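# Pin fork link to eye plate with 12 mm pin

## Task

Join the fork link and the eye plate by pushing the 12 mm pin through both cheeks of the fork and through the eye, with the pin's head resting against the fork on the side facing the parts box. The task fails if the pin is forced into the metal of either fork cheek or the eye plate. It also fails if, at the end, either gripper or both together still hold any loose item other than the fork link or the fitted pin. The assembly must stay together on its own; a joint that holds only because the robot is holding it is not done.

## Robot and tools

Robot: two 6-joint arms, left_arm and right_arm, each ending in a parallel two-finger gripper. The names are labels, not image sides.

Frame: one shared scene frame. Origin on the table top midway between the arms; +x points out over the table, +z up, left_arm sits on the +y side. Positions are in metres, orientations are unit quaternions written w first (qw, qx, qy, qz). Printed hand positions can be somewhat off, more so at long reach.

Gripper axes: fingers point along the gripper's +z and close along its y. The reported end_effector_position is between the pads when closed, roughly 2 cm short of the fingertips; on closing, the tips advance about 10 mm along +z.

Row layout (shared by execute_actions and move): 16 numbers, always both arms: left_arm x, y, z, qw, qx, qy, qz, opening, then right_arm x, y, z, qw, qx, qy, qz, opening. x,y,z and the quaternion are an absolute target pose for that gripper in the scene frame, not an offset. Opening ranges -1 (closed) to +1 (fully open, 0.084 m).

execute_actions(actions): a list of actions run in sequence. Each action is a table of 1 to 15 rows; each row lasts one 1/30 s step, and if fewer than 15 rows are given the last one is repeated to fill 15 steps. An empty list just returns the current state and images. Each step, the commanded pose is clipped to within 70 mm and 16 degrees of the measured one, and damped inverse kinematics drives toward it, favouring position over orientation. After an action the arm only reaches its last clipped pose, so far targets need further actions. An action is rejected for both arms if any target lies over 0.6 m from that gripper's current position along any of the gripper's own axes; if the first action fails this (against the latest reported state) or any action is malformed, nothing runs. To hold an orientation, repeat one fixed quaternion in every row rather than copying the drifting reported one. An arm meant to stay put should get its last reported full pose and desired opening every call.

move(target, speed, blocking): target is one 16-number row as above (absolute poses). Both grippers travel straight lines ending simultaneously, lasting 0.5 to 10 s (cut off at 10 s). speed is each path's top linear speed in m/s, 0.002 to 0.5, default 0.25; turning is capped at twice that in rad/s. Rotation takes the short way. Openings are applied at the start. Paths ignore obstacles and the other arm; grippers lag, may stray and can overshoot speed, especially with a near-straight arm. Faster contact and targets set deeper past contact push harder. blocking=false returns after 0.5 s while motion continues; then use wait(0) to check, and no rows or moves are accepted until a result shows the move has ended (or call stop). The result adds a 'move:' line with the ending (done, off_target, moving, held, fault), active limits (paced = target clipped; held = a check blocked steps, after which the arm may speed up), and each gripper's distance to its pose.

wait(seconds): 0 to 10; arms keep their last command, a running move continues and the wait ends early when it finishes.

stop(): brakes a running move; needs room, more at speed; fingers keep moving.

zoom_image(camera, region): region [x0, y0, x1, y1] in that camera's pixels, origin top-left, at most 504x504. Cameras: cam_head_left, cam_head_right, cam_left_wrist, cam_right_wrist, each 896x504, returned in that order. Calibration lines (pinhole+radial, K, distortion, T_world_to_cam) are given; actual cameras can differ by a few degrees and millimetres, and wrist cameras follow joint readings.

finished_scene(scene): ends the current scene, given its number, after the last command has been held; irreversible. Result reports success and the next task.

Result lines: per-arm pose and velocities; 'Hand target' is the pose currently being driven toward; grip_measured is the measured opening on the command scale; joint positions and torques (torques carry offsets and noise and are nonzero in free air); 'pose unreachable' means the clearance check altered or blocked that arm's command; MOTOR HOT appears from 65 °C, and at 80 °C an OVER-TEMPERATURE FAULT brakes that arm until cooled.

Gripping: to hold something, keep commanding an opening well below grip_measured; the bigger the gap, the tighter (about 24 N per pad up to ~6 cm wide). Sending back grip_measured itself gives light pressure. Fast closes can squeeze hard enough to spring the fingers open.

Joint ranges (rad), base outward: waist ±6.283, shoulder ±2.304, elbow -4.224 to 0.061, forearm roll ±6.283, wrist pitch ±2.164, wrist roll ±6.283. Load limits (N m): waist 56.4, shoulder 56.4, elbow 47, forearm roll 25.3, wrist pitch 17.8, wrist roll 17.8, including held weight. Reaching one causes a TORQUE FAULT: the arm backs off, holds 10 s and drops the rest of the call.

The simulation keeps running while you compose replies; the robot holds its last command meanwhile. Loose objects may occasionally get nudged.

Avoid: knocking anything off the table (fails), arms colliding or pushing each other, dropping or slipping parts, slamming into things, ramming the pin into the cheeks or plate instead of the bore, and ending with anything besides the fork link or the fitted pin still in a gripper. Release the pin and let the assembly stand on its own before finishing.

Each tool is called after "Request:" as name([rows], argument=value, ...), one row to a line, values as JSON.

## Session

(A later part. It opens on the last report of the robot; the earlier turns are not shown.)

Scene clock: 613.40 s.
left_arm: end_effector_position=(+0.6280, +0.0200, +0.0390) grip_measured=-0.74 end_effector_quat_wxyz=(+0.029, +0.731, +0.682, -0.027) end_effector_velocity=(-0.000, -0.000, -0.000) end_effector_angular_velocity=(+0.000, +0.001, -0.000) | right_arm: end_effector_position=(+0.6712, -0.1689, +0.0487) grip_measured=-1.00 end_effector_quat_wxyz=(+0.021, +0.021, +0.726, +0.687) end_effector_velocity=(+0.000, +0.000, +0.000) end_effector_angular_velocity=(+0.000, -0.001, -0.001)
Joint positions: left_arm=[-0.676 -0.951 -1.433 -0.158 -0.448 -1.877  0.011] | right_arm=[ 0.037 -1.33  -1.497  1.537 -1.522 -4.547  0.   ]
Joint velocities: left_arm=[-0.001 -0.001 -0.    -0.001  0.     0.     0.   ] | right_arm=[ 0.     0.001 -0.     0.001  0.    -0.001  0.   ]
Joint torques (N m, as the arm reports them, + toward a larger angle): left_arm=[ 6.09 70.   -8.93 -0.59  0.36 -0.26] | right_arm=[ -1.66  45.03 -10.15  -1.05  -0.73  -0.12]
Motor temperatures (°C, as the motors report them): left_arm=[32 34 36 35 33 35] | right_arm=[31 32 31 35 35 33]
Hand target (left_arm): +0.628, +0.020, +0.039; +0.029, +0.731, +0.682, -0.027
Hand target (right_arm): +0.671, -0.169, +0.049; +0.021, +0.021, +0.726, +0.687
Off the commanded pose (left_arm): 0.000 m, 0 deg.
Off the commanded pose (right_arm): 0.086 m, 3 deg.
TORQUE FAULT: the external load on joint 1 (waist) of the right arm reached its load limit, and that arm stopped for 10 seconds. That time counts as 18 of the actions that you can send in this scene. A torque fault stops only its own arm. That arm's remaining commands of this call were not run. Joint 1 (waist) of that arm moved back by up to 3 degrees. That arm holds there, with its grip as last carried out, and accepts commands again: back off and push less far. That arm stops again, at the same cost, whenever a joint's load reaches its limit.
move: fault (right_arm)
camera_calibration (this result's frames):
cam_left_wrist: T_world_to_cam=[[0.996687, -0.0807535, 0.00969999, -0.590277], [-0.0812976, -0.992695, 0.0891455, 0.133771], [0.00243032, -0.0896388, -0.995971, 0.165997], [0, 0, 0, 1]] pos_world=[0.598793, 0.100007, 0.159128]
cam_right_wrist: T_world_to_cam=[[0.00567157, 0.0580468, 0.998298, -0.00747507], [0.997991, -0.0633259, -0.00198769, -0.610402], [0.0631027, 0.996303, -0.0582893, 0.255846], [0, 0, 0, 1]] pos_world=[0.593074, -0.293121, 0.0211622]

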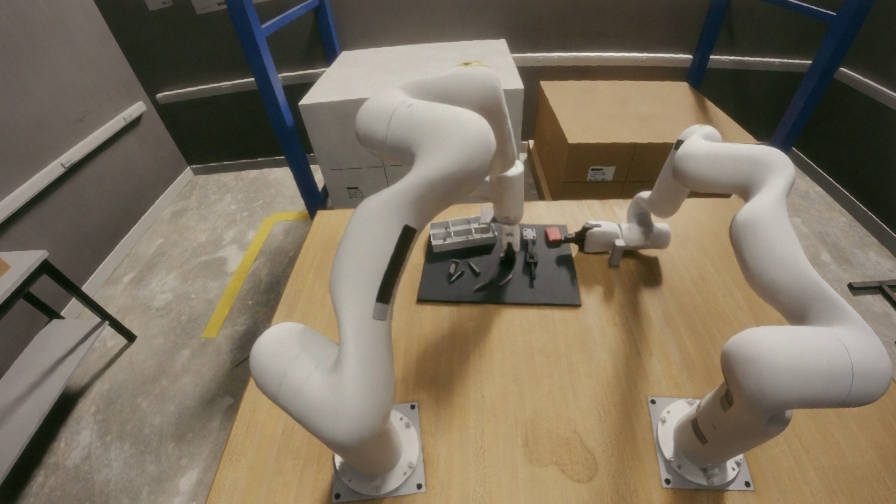

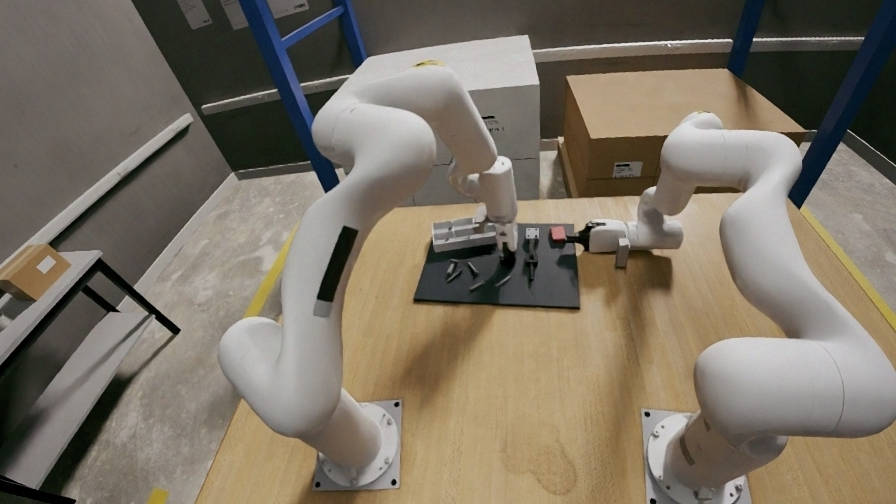

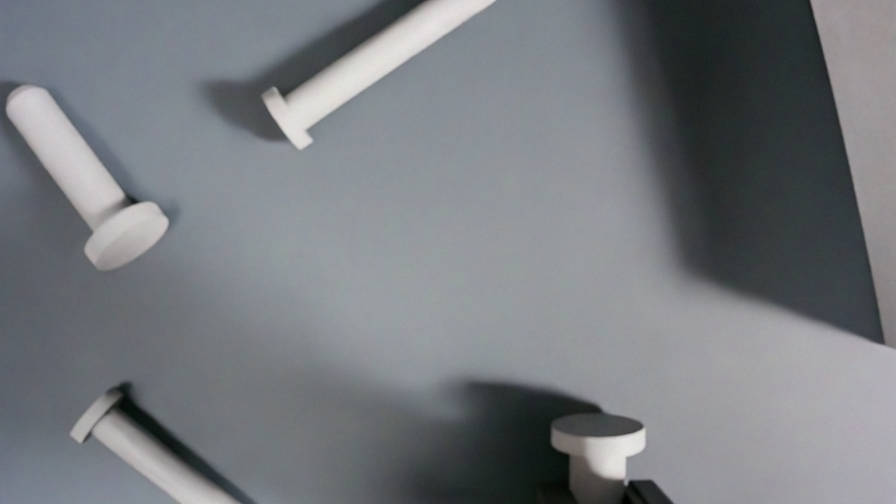

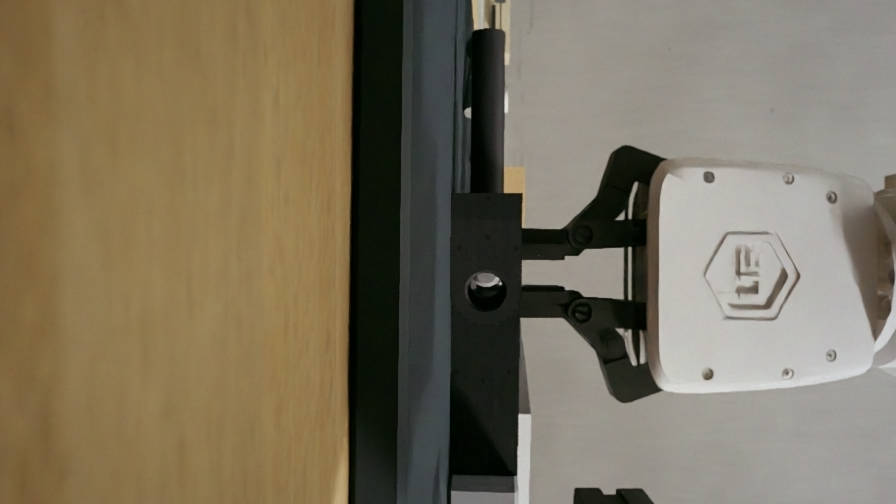

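Request:
move(target=[0.628,0.02,0.039,0.0287,0.7304,0.6815,-0.0268,-1,0.60,-0.2,0.15,0.1,0,0.8,0.55,-0.3], speed=0.2)

Request:
move(target=[0.628,0.02,0.039,0.0287,0.7304,0.6815,-0.0268,-1,0.52,-0.15,0.15,0.355,0.008,0.933,0.053,-0.3], speed=0.2)

Request:
move(target=[0.628,0.02,0.039,0.0287,0.7304,0.6815,-0.0268,-1,0.51,-0.048,0.065,0.355,0.008,0.933,0.053,-0.3], speed=0.15)

Request:
move(target=[0.628,0.02,0.039,0.0287,0.7304,0.6815,-0.0268,-1,0.548,-0.048,0.039,0.355,0.008,0.933,0.053,-0.3], speed=0.03)

Request:
move(target=[0.628,0.02,0.039,0.0287,0.7304,0.6815,-0.0268,-1,0.548,-0.048,0.039,0.355,0.008,0.933,0.053,-1])

Request:
move(target=[0.628,0.03,0.14,0.0287,0.7304,0.6815,-0.0268,-1,0.5445,-0.048,0.0405,0.355,0.008,0.933,0.053,-1], speed=0.03)

Request:
move(target=[0.66,-0.085,0.14,0.0287,0.7304,0.6815,-0.0268,-1,0.5445,-0.048,0.0405,0.355,0.008,0.933,0.053,-1], speed=0.1)

Scene clock: 618.20 s.
left_arm: end_effector_position=(+0.6280, +0.0200, +0.0390) grip_measured=-0.74 end_effector_quat_wxyz=(+0.029, +0.731, +0.682, -0.027) end_effector_velocity=(-0.000, -0.000, -0.000) end_effector_angular_velocity=(+0.001, +0.000, -0.001) | right_arm: end_effector_position=(+0.6002, -0.2001, +0.1499) grip_measured=-0.32 end_effector_quat_wxyz=(+0.102, +0.000, +0.819, +0.564) end_effector_velocity=(-0.000, -0.001, +0.002) end_effector_angular_velocity=(-0.005, -0.004, -0.004)
Joint positions: left_arm=[-0.676 -0.951 -1.433 -0.158 -0.448 -1.877  0.011] | right_arm=[-0.006 -0.82  -0.983  1.562 -1.217 -4.719  0.03 ]
Joint velocities: left_arm=[-0.    -0.    -0.     0.001 -0.    -0.    -0.   ] | right_arm=[-0.     0.009  0.006  0.004  0.005 -0.001  0.   ]
Joint torques (N m, as the arm reports them, + toward a larger angle): left_arm=[ 6.56 69.74 -9.13 -0.46  0.35 -0.25] | right_arm=[-1.74 37.62 -8.53 -1.48 -0.62 -0.02]
Motor temperatures (°C, as the motors report them): left_arm=[32 34 36 35 33 35] | right_arm=[31 32 31 35 35 33]
Hand target (left_arm): +0.628, +0.020, +0.039; +0.029, +0.731, +0.682, -0.027
Hand target (right_arm): +0.600, -0.200, +0.150; +0.103, +0.000, +0.820, +0.564
Off the commanded pose (left_arm): 0.000 m, 0 deg.
Off the commanded pose (right_arm): 0.000 m, 0 deg.
move: done
camera_calibration (this result's frames):
cam_left_wrist: T_world_to_cam=[[0.996687, -0.0807542, 0.00970004, -0.590277], [-0.0812984, -0.992695, 0.089147, 0.133772], [0.00243019, -0.0896402, -0.995971, 0.165997], [0, 0, 0, 1]] pos_world=[0.598793, 0.100007, 0.159128]
cam_right_wrist: T_world_to_cam=[[-0.110547, 0.36746, 0.923446, 0.0365532], [0.979027, -0.119723, 0.164841, -0.566232], [0.171131, 0.922301, -0.346518, 0.260854], [0, 0, 0, 1]] pos_world=[0.513757, -0.321809, 0.149974]

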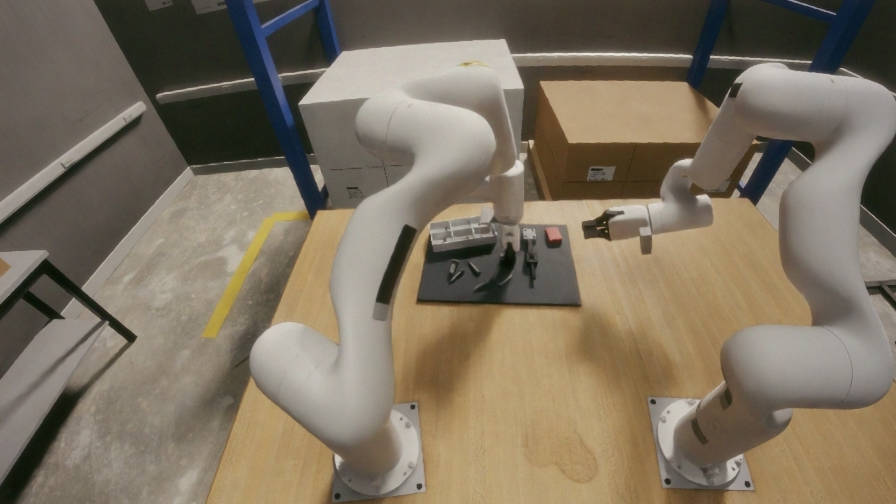

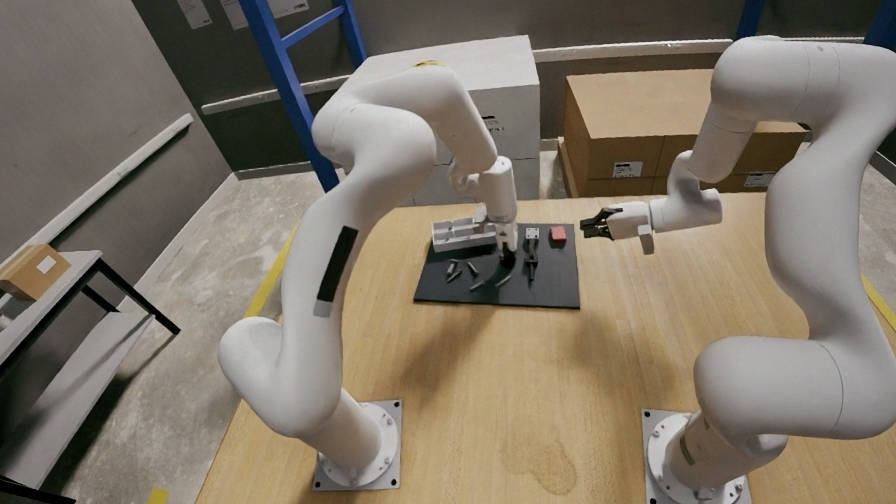

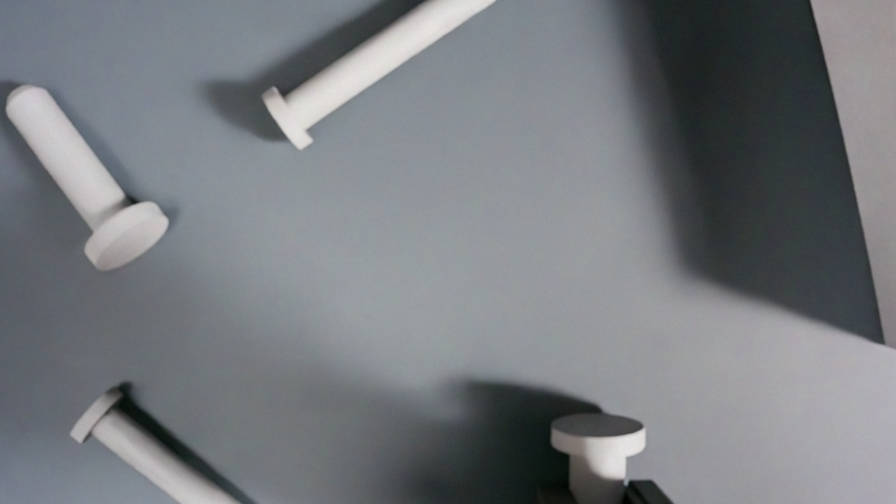

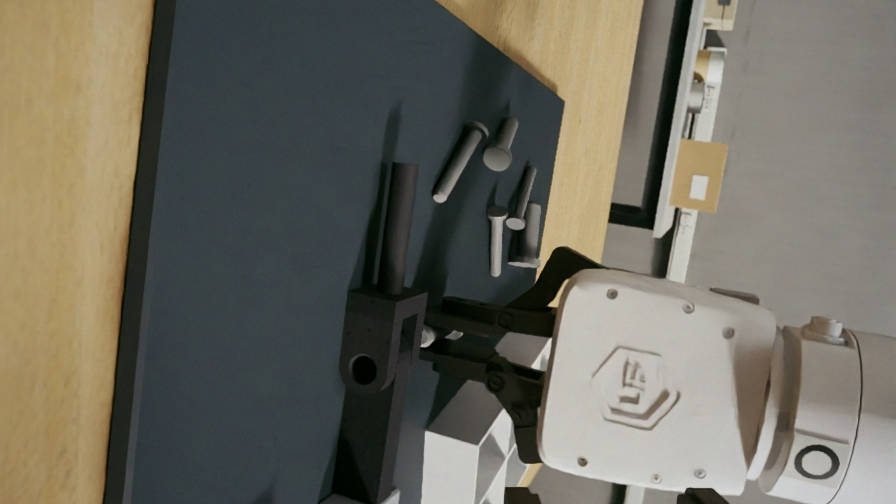

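Scene clock: 621.77 s.
left_arm: end_effector_position=(+0.6280, +0.0200, +0.0390) grip_measured=-0.74 end_effector_quat_wxyz=(+0.029, +0.731, +0.682, -0.027) end_effector_velocity=(+0.001, +0.000, +0.000) end_effector_angular_velocity=(-0.001, -0.002, +0.000) | right_arm: end_effector_position=(+0.5193, -0.1510, +0.1499) grip_measured=-0.32 end_effector_quat_wxyz=(+0.355, +0.008, +0.933, +0.054) end_effector_velocity=(+0.000, +0.001, +0.001) end_effector_angular_velocity=(-0.008, -0.004, -0.004)
Joint positions: left_arm=[-0.676 -0.951 -1.433 -0.158 -0.448 -1.877  0.011] | right_arm=[ 0.687 -0.358 -0.512  3.653 -0.597 -6.237  0.03 ]
Joint velocities: left_arm=[ 0.001  0.     0.     0.     0.002  0.    -0.   ] | right_arm=[ 0.01  -0.002 -0.004  0.029 -0.003 -0.02   0.   ]
Joint torques (N m, as the arm reports them, + toward a larger angle): left_arm=[ 6.03 69.5  -9.47 -0.66  0.21 -0.26] | right_arm=[ 1.87 22.68 -9.34 -1.48  0.09 -0.15]
Motor temperatures (°C, as the motors report them): left_arm=[32 34 36 35 33 35] | right_arm=[31 32 31 35 35 33]
Hand target (left_arm): +0.628, +0.020, +0.039; +0.029, +0.731, +0.682, -0.027
Hand target (right_arm): +0.519, -0.151, +0.150; +0.355, +0.008, +0.933, +0.053
Off the commanded pose (left_arm): 0.000 m, 0 deg.
Off the commanded pose (right_arm): 0.001 m, 0 deg.
move: done
camera_calibration (this result's frames):
cam_left_wrist: T_world_to_cam=[[0.996687, -0.0807542, 0.00970001, -0.590277], [-0.0812984, -0.992695, 0.0891469, 0.133772], [0.00243016, -0.0896402, -0.995971, 0.165997], [0, 0, 0, 1]] pos_world=[0.598793, 0.100007, 0.159128]
cam_right_wrist: T_world_to_cam=[[-0.0175198, 0.994323, 0.104953, 0.178652], [0.745954, -0.0568971, 0.663563, -0.425405], [0.665767, 0.0899158, -0.740722, -0.0939938], [0, 0, 0, 1]] pos_world=[0.38304, -0.19339, 0.193909]

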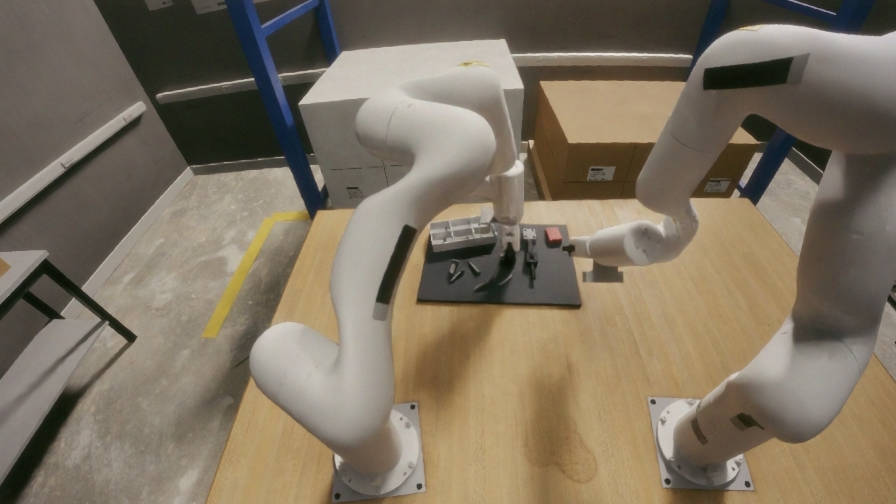

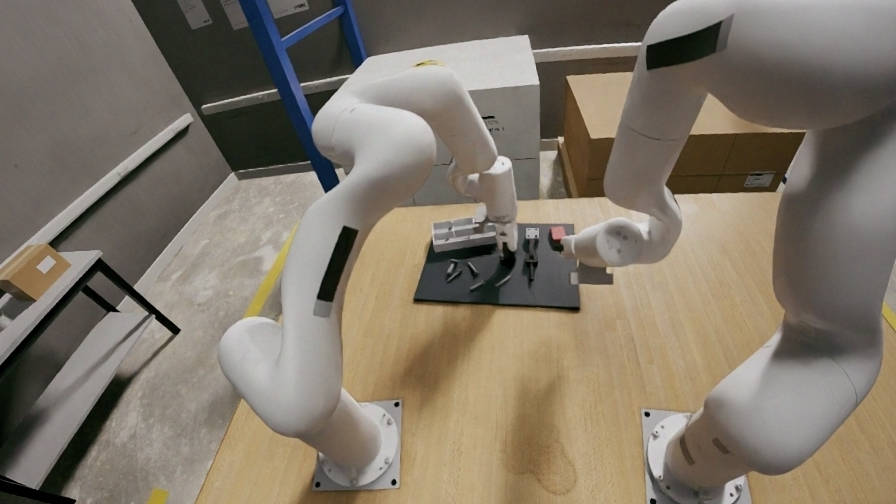

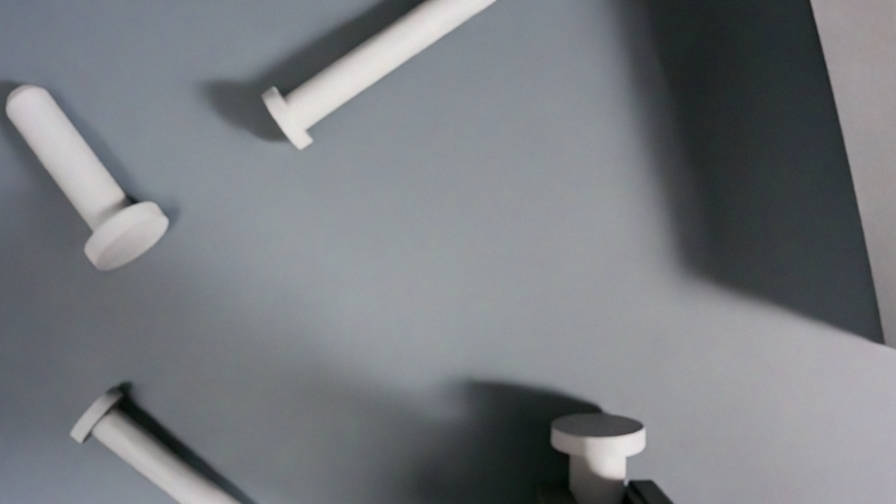

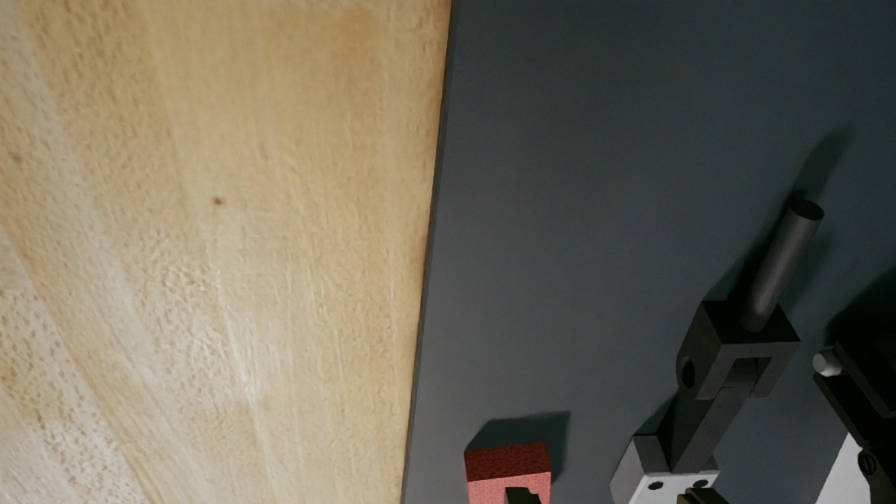

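Scene clock: 623.17 s.
left_arm: end_effector_position=(+0.6280, +0.0200, +0.0390) grip_measured=-0.74 end_effector_quat_wxyz=(+0.029, +0.731, +0.682, -0.027) end_effector_velocity=(+0.001, +0.000, +0.000) end_effector_angular_velocity=(-0.001, -0.002, +0.000) | right_arm: end_effector_position=(+0.5101, -0.0488, +0.0652) grip_measured=-0.32 end_effector_quat_wxyz=(+0.356, +0.008, +0.933, +0.053) end_effector_velocity=(+0.000, +0.001, -0.002) end_effector_angular_velocity=(-0.001, +0.001, -0.003)
Joint positions: left_arm=[-0.676 -0.951 -1.433 -0.158 -0.448 -1.877  0.011] | right_arm=[ 0.914 -0.678 -0.709  3.816 -0.711 -6.157  0.03 ]
Joint velocities: left_arm=[ 0.001  0.    -0.     0.001  0.002 -0.     0.   ] | right_arm=[ 0.002 -0.006 -0.005  0.006 -0.    -0.    -0.   ]
Joint torques (N m, as the arm reports them, + toward a larger angle): left_arm=[ 6.05 69.69 -9.75 -0.74  0.34 -0.24] | right_arm=[ 1.61 32.   -6.56 -1.82 -0.47  0.03]
Motor temperatures (°C, as the motors report them): left_arm=[32 34 36 35 33 35] | right_arm=[31 32 31 35 35 33]
Hand target (left_arm): +0.628, +0.020, +0.039; +0.029, +0.731, +0.682, -0.027
Hand target (right_arm): +0.510, -0.049, +0.065; +0.355, +0.008, +0.933, +0.052
Off the commanded pose (left_arm): 0.000 m, 0 deg.
Off the commanded pose (right_arm): 0.001 m, 0 deg.
move: done
camera_calibration (this result's frames):
cam_left_wrist: T_world_to_cam=[[0.996687, -0.0807544, 0.00970016, -0.590277], [-0.0812986, -0.992695, 0.089147, 0.133772], [0.00243028, -0.0896403, -0.995971, 0.165997], [0, 0, 0, 1]] pos_world=[0.598793, 0.100007, 0.159128]
cam_right_wrist: T_world_to_cam=[[-0.0170611, 0.994543, 0.102924, 0.0856008], [0.745428, -0.0559532, 0.664233, -0.35626], [0.666367, 0.0880552, -0.740406, -0.160238], [0, 0, 0, 1]] pos_world=[0.373804, -0.0909577, 0.109188]

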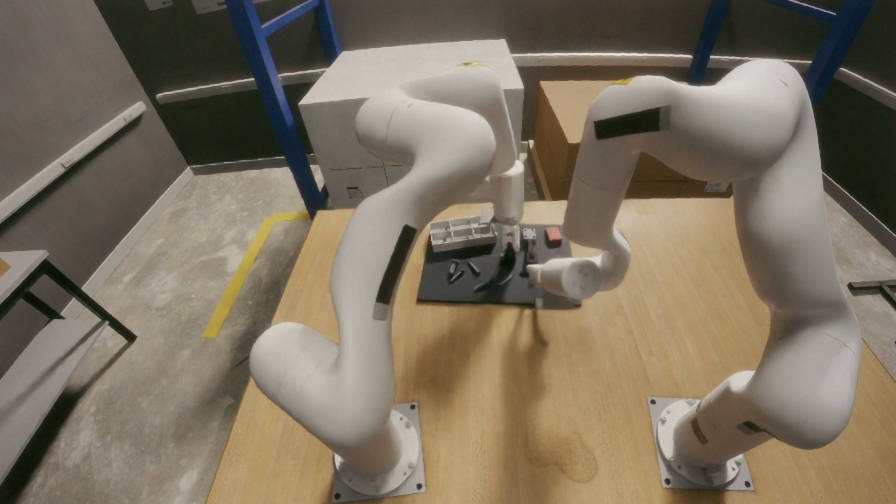

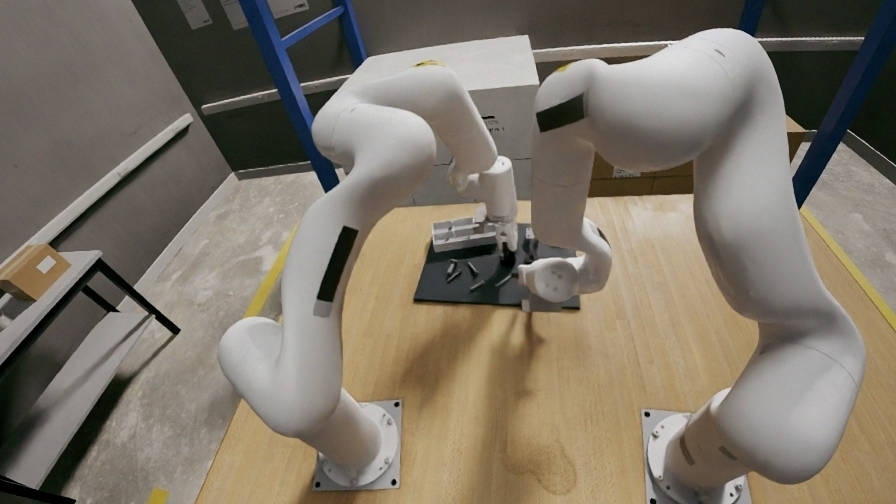

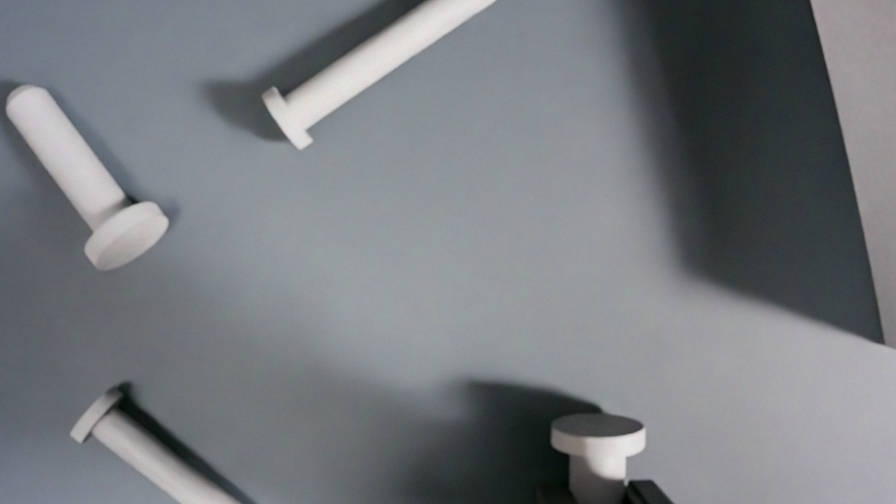

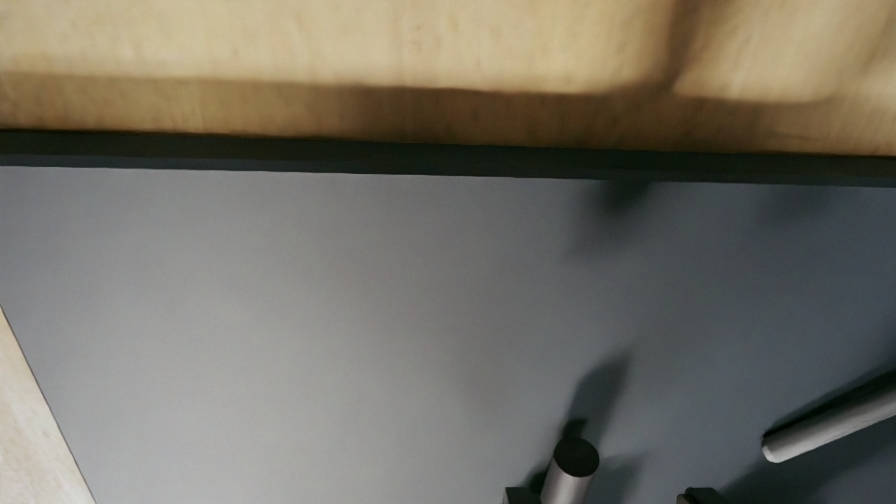

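Scene clock: 625.03 s.
left_arm: end_effector_position=(+0.6280, +0.0200, +0.0390) grip_measured=-0.74 end_effector_quat_wxyz=(+0.029, +0.731, +0.682, -0.027) end_effector_velocity=(+0.000, -0.000, +0.001) end_effector_angular_velocity=(-0.001, -0.001, +0.001) | right_arm: end_effector_position=(+0.5477, -0.0480, +0.0390) grip_measured=-0.32 end_effector_quat_wxyz=(+0.355, +0.008, +0.933, +0.053) end_effector_velocity=(+0.002, +0.001, -0.001) end_effector_angular_velocity=(+0.001, -0.001, +0.001)
Joint positions: left_arm=[-0.676 -0.951 -1.433 -0.158 -0.448 -1.877  0.011] | right_arm=[ 0.853 -0.777 -0.805  3.75  -0.711 -6.15   0.03 ]
Joint velocities: left_arm=[ 0.     0.001  0.    -0.001  0.     0.     0.   ] | right_arm=[-0.001 -0.004 -0.005 -0.002  0.     0.    -0.   ]
Joint torques (N m, as the arm reports them, + toward a larger angle): left_arm=[ 6.57 69.4  -8.87 -0.4   0.28 -0.2 ] | right_arm=[-0.68 33.63 -7.23 -1.2  -0.63 -0.19]
Motor temperatures (°C, as the motors report them): left_arm=[32 34 36 35 33 35] | right_arm=[31 32 31 35 35 33]
Hand target (left_arm): +0.628, +0.020, +0.039; +0.029, +0.731, +0.682, -0.027
Hand target (right_arm): +0.548, -0.048, +0.039; +0.355, +0.008, +0.933, +0.053
Off the commanded pose (left_arm): 0.000 m, 0 deg.
Off the commanded pose (right_arm): 0.000 m, 0 deg.
move: done
camera_calibration (this result's frames):
cam_left_wrist: T_world_to_cam=[[0.996687, -0.0807543, 0.00970023, -0.590277], [-0.0812985, -0.992695, 0.089147, 0.133772], [0.00243037, -0.0896403, -0.995971, 0.165997], [0, 0, 0, 1]] pos_world=[0.598793, 0.100007, 0.159128]
cam_right_wrist: T_world_to_cam=[[-0.0171323, 0.994412, 0.104171, 0.0881457], [0.746156, -0.0566358, 0.663358, -0.367248], [0.665551, 0.0890927, -0.741016, -0.204271], [0, 0, 0, 1]] pos_world=[0.411487, -0.0902535, 0.083067]

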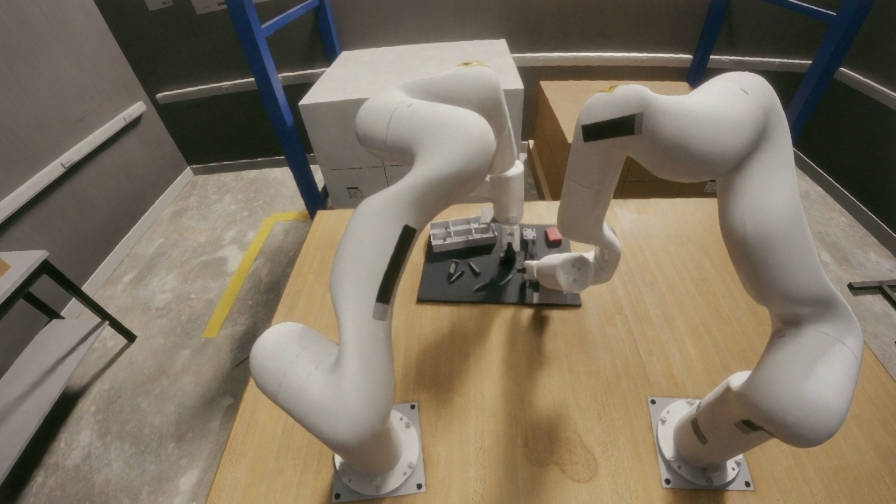

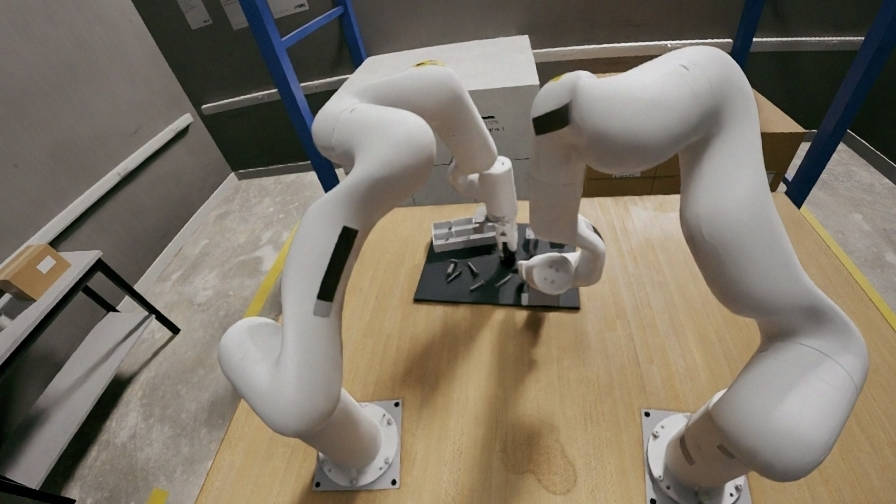

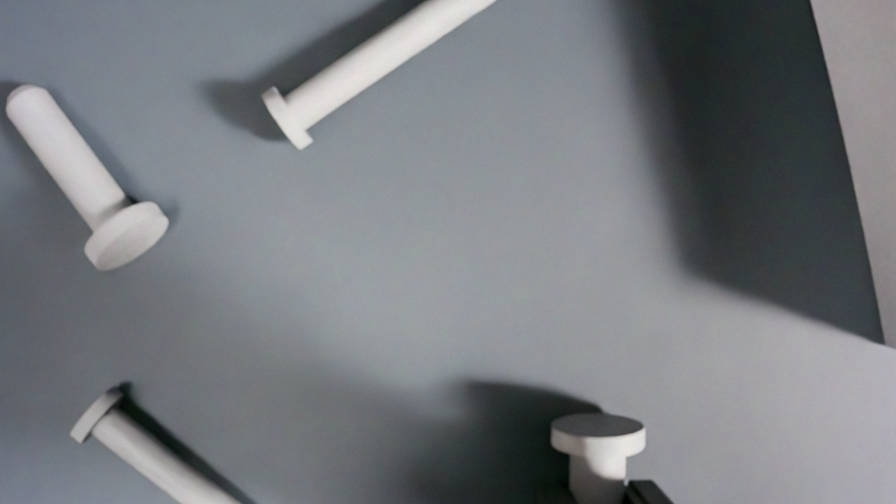

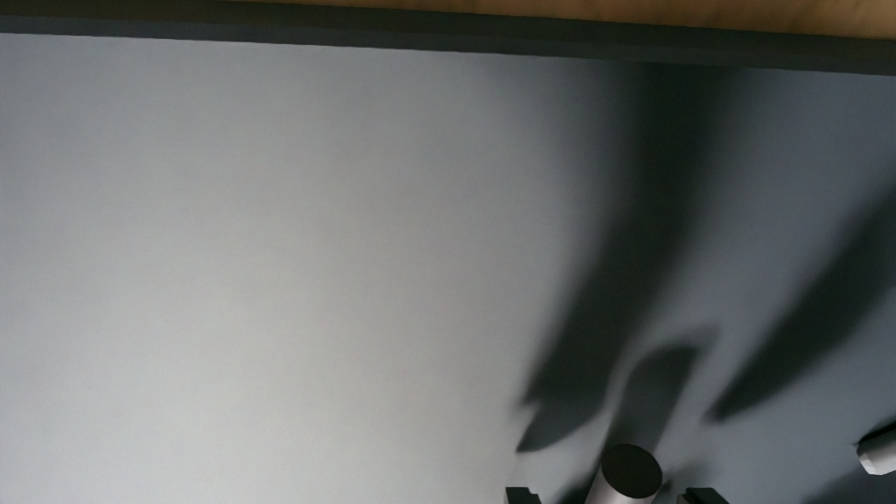

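Scene clock: 625.73 s.
left_arm: end_effector_position=(+0.6280, +0.0200, +0.0390) grip_measured=-0.74 end_effector_quat_wxyz=(+0.029, +0.731, +0.682, -0.027) end_effector_velocity=(+0.000, +0.000, +0.000) end_effector_angular_velocity=(+0.000, +0.000, -0.000) | right_arm: end_effector_position=(+0.5479, -0.0478, +0.0390) grip_measured=-0.75 end_effector_quat_wxyz=(+0.355, +0.008, +0.933, +0.053) end_effector_velocity=(+0.000, -0.000, -0.000) end_effector_angular_velocity=(-0.000, -0.000, -0.001)
Joint positions: left_arm=[-0.676 -0.951 -1.433 -0.158 -0.448 -1.877  0.011] | right_arm=[ 0.853 -0.777 -0.806  3.75  -0.711 -6.151  0.011]
Joint velocities: left_arm=[ 0.     0.    -0.     0.001 -0.     0.     0.   ] | right_arm=[ 0.    -0.    -0.     0.001 -0.    -0.001  0.   ]
Joint torques (N m, as the arm reports them, + toward a larger angle): left_arm=[ 5.07 68.95 -9.32 -0.85  0.34 -0.27] | right_arm=[-3.88 32.77 -6.24  1.39 -0.96 -0.51]
Motor temperatures (°C, as the motors report them): left_arm=[32 34 36 35 33 35] | right_arm=[31 32 31 35 35 33]
Hand target (left_arm): +0.628, +0.020, +0.039; +0.029, +0.731, +0.682, -0.027
Hand target (right_arm): +0.548, -0.048, +0.039; +0.355, +0.008, +0.933, +0.053
Off the commanded pose (left_arm): 0.000 m, 0 deg.
Off the commanded pose (right_arm): 0.000 m, 0 deg.
move: done
camera_calibration (this result's frames):
cam_left_wrist: T_world_to_cam=[[0.996687, -0.0807541, 0.0097002, -0.590277], [-0.0812983, -0.992695, 0.089147, 0.133772], [0.00243036, -0.0896403, -0.995971, 0.165997], [0, 0, 0, 1]] pos_world=[0.598793, 0.100007, 0.159128]
cam_right_wrist: T_world_to_cam=[[-0.0175584, 0.994418, 0.104039, 0.0882072], [0.746254, -0.0562177, 0.663283, -0.367387], [0.665429, 0.0892854, -0.741102, -0.204314], [0, 0, 0, 1]] pos_world=[0.41167, -0.0901263, 0.0830872]

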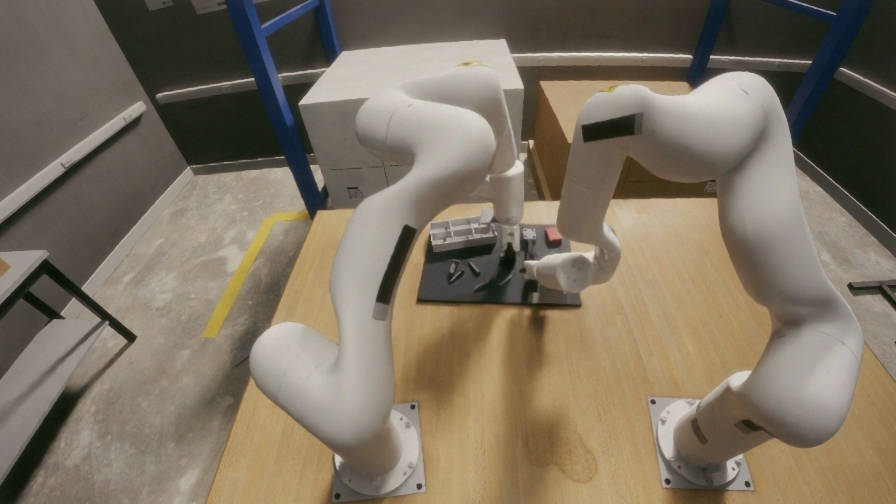

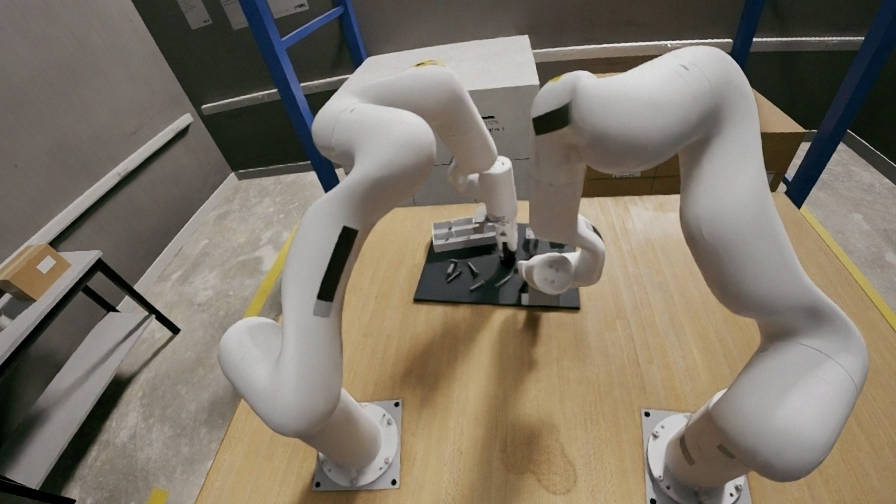

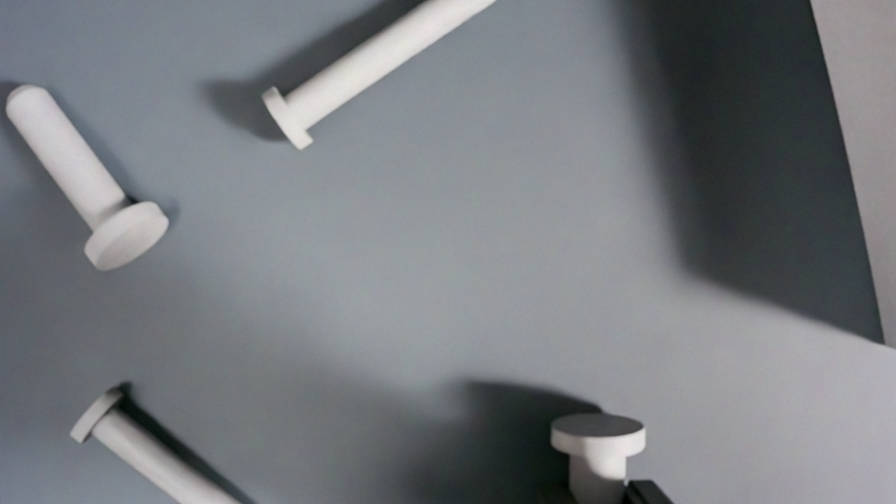

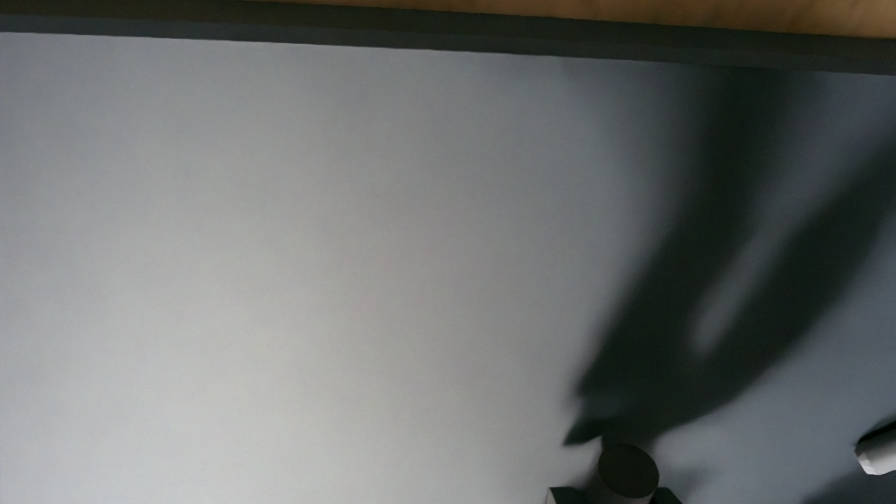

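Scene clock: 629.43 s.
left_arm: end_effector_position=(+0.6278, +0.0300, +0.1397) grip_measured=-0.74 end_effector_quat_wxyz=(+0.029, +0.731, +0.682, -0.027) end_effector_velocity=(-0.000, -0.000, +0.003) end_effector_angular_velocity=(-0.001, -0.001, -0.000) | right_arm: end_effector_position=(+0.5445, -0.0479, +0.0405) grip_measured=-0.75 end_effector_quat_wxyz=(+0.355, +0.008, +0.933, +0.053) end_effector_velocity=(-0.000, +0.000, +0.000) end_effector_angular_velocity=(-0.000, -0.000, -0.001)
Joint positions: left_arm=[-0.663 -0.775 -1.396 -0.125 -0.587 -1.902  0.011] | right_arm=[ 0.858 -0.771 -0.797  3.754 -0.712 -6.149  0.011]
Joint velocities: left_arm=[-0.001  0.004  0.    -0.    -0.003 -0.     0.   ] | right_arm=[ 0.001  0.     0.001  0.001 -0.    -0.     0.   ]
Joint torques (N m, as the arm reports them, + toward a larger angle): left_arm=[  6.3   66.86 -10.51  -0.45   0.39  -0.29] | right_arm=[ 2.45 28.14  1.12 -0.91  2.03 -0.42]
Motor temperatures (°C, as the motors report them): left_arm=[32 34 36 35 33 35] | right_arm=[31 32 31 35 35 33]
Hand target (left_arm): +0.628, +0.030, +0.140; +0.029, +0.731, +0.682, -0.027
Hand target (right_arm): +0.545, -0.048, +0.041; +0.355, +0.008, +0.933, +0.053
Off the commanded pose (left_arm): 0.000 m, 0 deg.
Off the commanded pose (right_arm): 0.000 m, 0 deg.
move: done
camera_calibration (this result's frames):
cam_left_wrist: T_world_to_cam=[[0.996675, -0.0809241, 0.0095209, -0.59018], [-0.081452, -0.992663, 0.0893582, 0.13478], [0.00221983, -0.0898365, -0.995954, 0.267332], [0, 0, 0, 1]] pos_world=[0.598602, 0.110047, 0.259826]
cam_right_wrist: T_world_to_cam=[[-0.0172171, 0.994428, 0.104001, 0.0879409], [0.746045, -0.0564746, 0.663497, -0.365819], [0.665673, 0.0890132, -0.740915, -0.201091], [0, 0, 0, 1]] pos_world=[0.408293, -0.0902106, 0.0845822]

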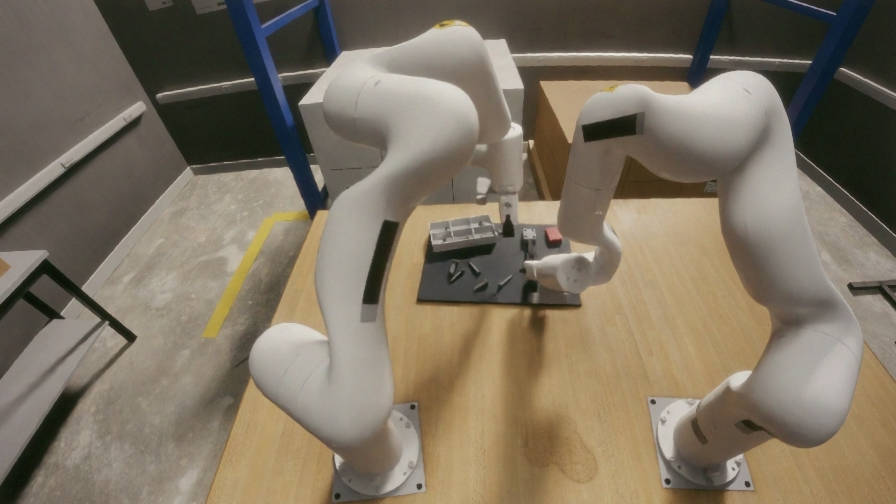

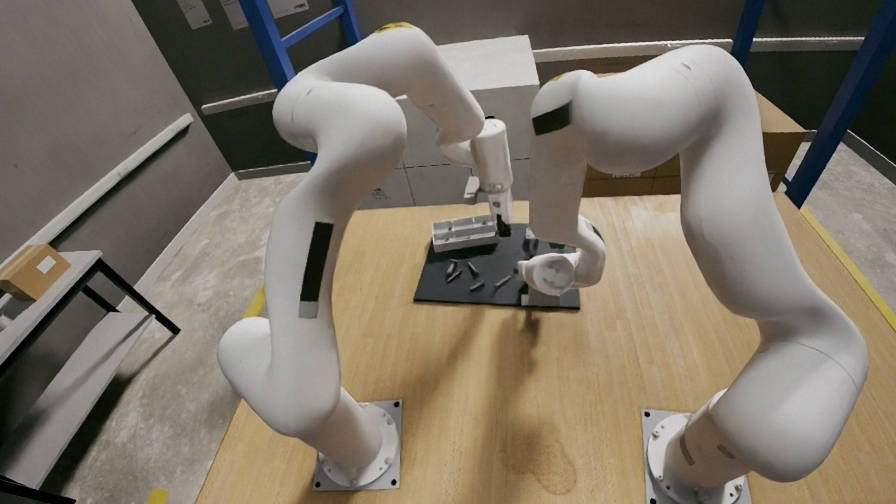

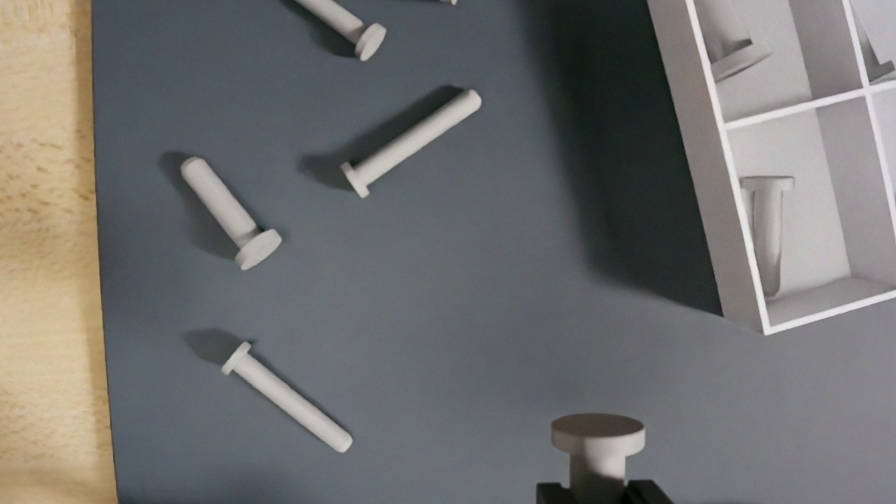

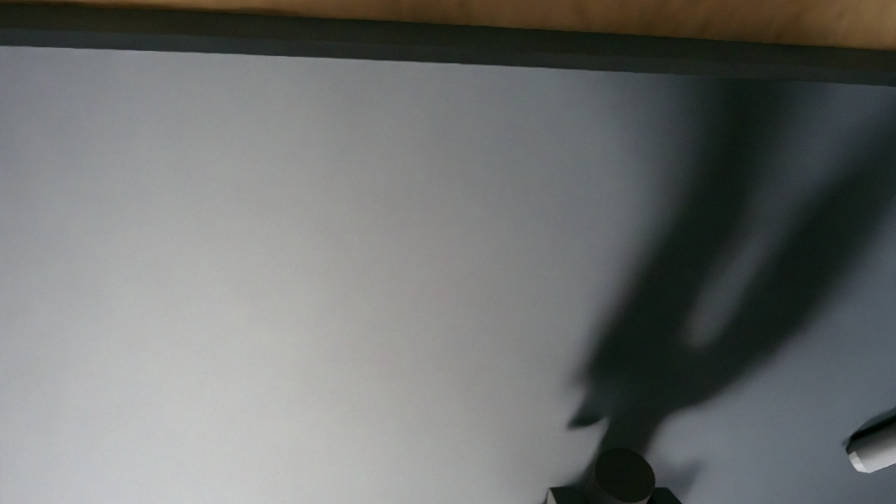

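Scene clock: 631.10 s.
left_arm: end_effector_position=(+0.6603, -0.0847, +0.1402) grip_measured=-0.74 end_effector_quat_wxyz=(+0.029, +0.731, +0.682, -0.027) end_effector_velocity=(+0.001, -0.002, +0.001) end_effector_angular_velocity=(+0.000, +0.001, +0.001) | right_arm: end_effector_position=(+0.5445, -0.0480, +0.0405) grip_measured=-0.75 end_effector_quat_wxyz=(+0.355, +0.008, +0.933, +0.053) end_effector_velocity=(+0.001, +0.000, +0.000) end_effector_angular_velocity=(+0.001, -0.001, -0.000)
Joint positions: left_arm=[-0.779 -0.984 -1.766 -0.096 -0.74  -2.052  0.011] | right_arm=[ 0.858 -0.771 -0.797  3.754 -0.713 -6.149  0.011]
Joint velocities: left_arm=[-0.001 -0.004 -0.01   0.    -0.007 -0.003  0.   ] | right_arm=[-0.001 -0.    -0.001 -0.001 -0.     0.001  0.   ]
Joint torques (N m, as the arm reports them, + toward a larger angle): left_arm=[  6.23  76.8  -11.9   -0.33   0.42  -0.28] | right_arm=[ 2.38 28.82 -0.29 -0.19  2.12 -0.44]
Motor temperatures (°C, as the motors report them): left_arm=[32 34 36 35 33 35] | right_arm=[31 32 31 35 35 33]
Hand target (left_arm): +0.660, -0.085, +0.140; +0.029, +0.731, +0.682, -0.027
Hand target (right_arm): +0.544, -0.048, +0.041; +0.355, +0.008, +0.933, +0.053
Off the commanded pose (left_arm): 0.000 m, 0 deg.
Off the commanded pose (right_arm): 0.000 m, 0 deg.
move: done
camera_calibration (this result's frames):
cam_left_wrist: T_world_to_cam=[[0.996678, -0.0808905, 0.00951256, -0.631907], [-0.081418, -0.992658, 0.0894473, 0.0234485], [0.00220728, -0.0899247, -0.995946, 0.257458], [0, 0, 0, 1]] pos_world=[0.631149, -0.00468715, 0.260328]
cam_right_wrist: T_world_to_cam=[[-0.017175, 0.994426, 0.104027, 0.0879318], [0.745998, -0.0565291, 0.663545, -0.365808], [0.665727, 0.0890003, -0.740869, -0.201128], [0, 0, 0, 1]] pos_world=[0.408299, -0.0902201, 0.0845735]

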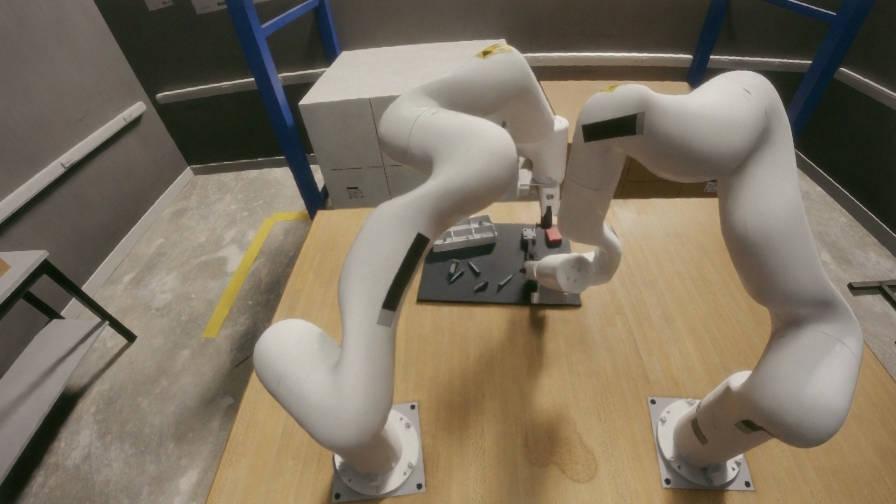

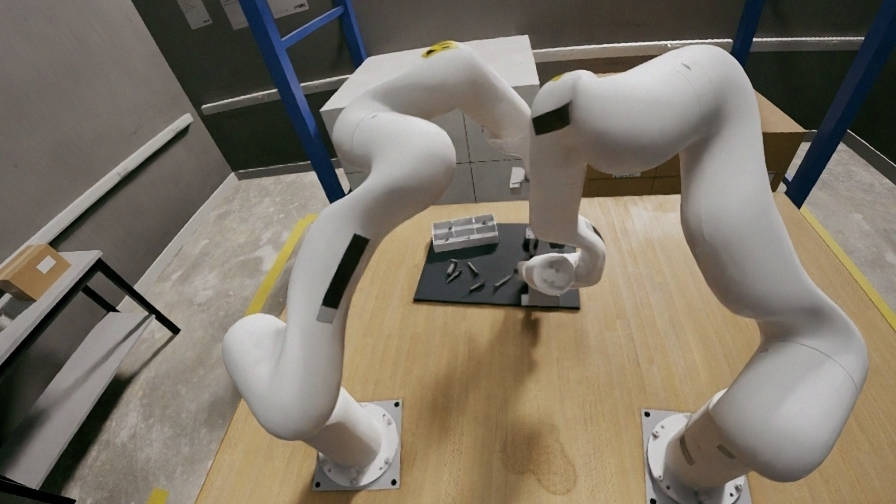

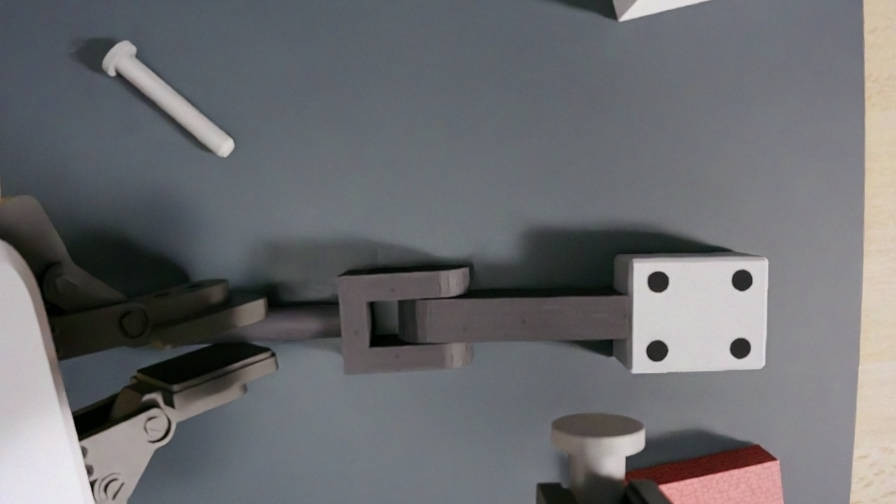

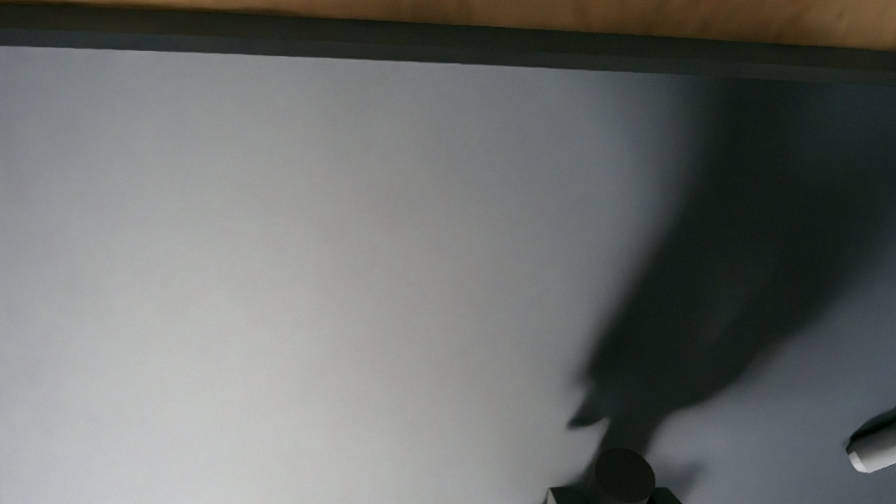

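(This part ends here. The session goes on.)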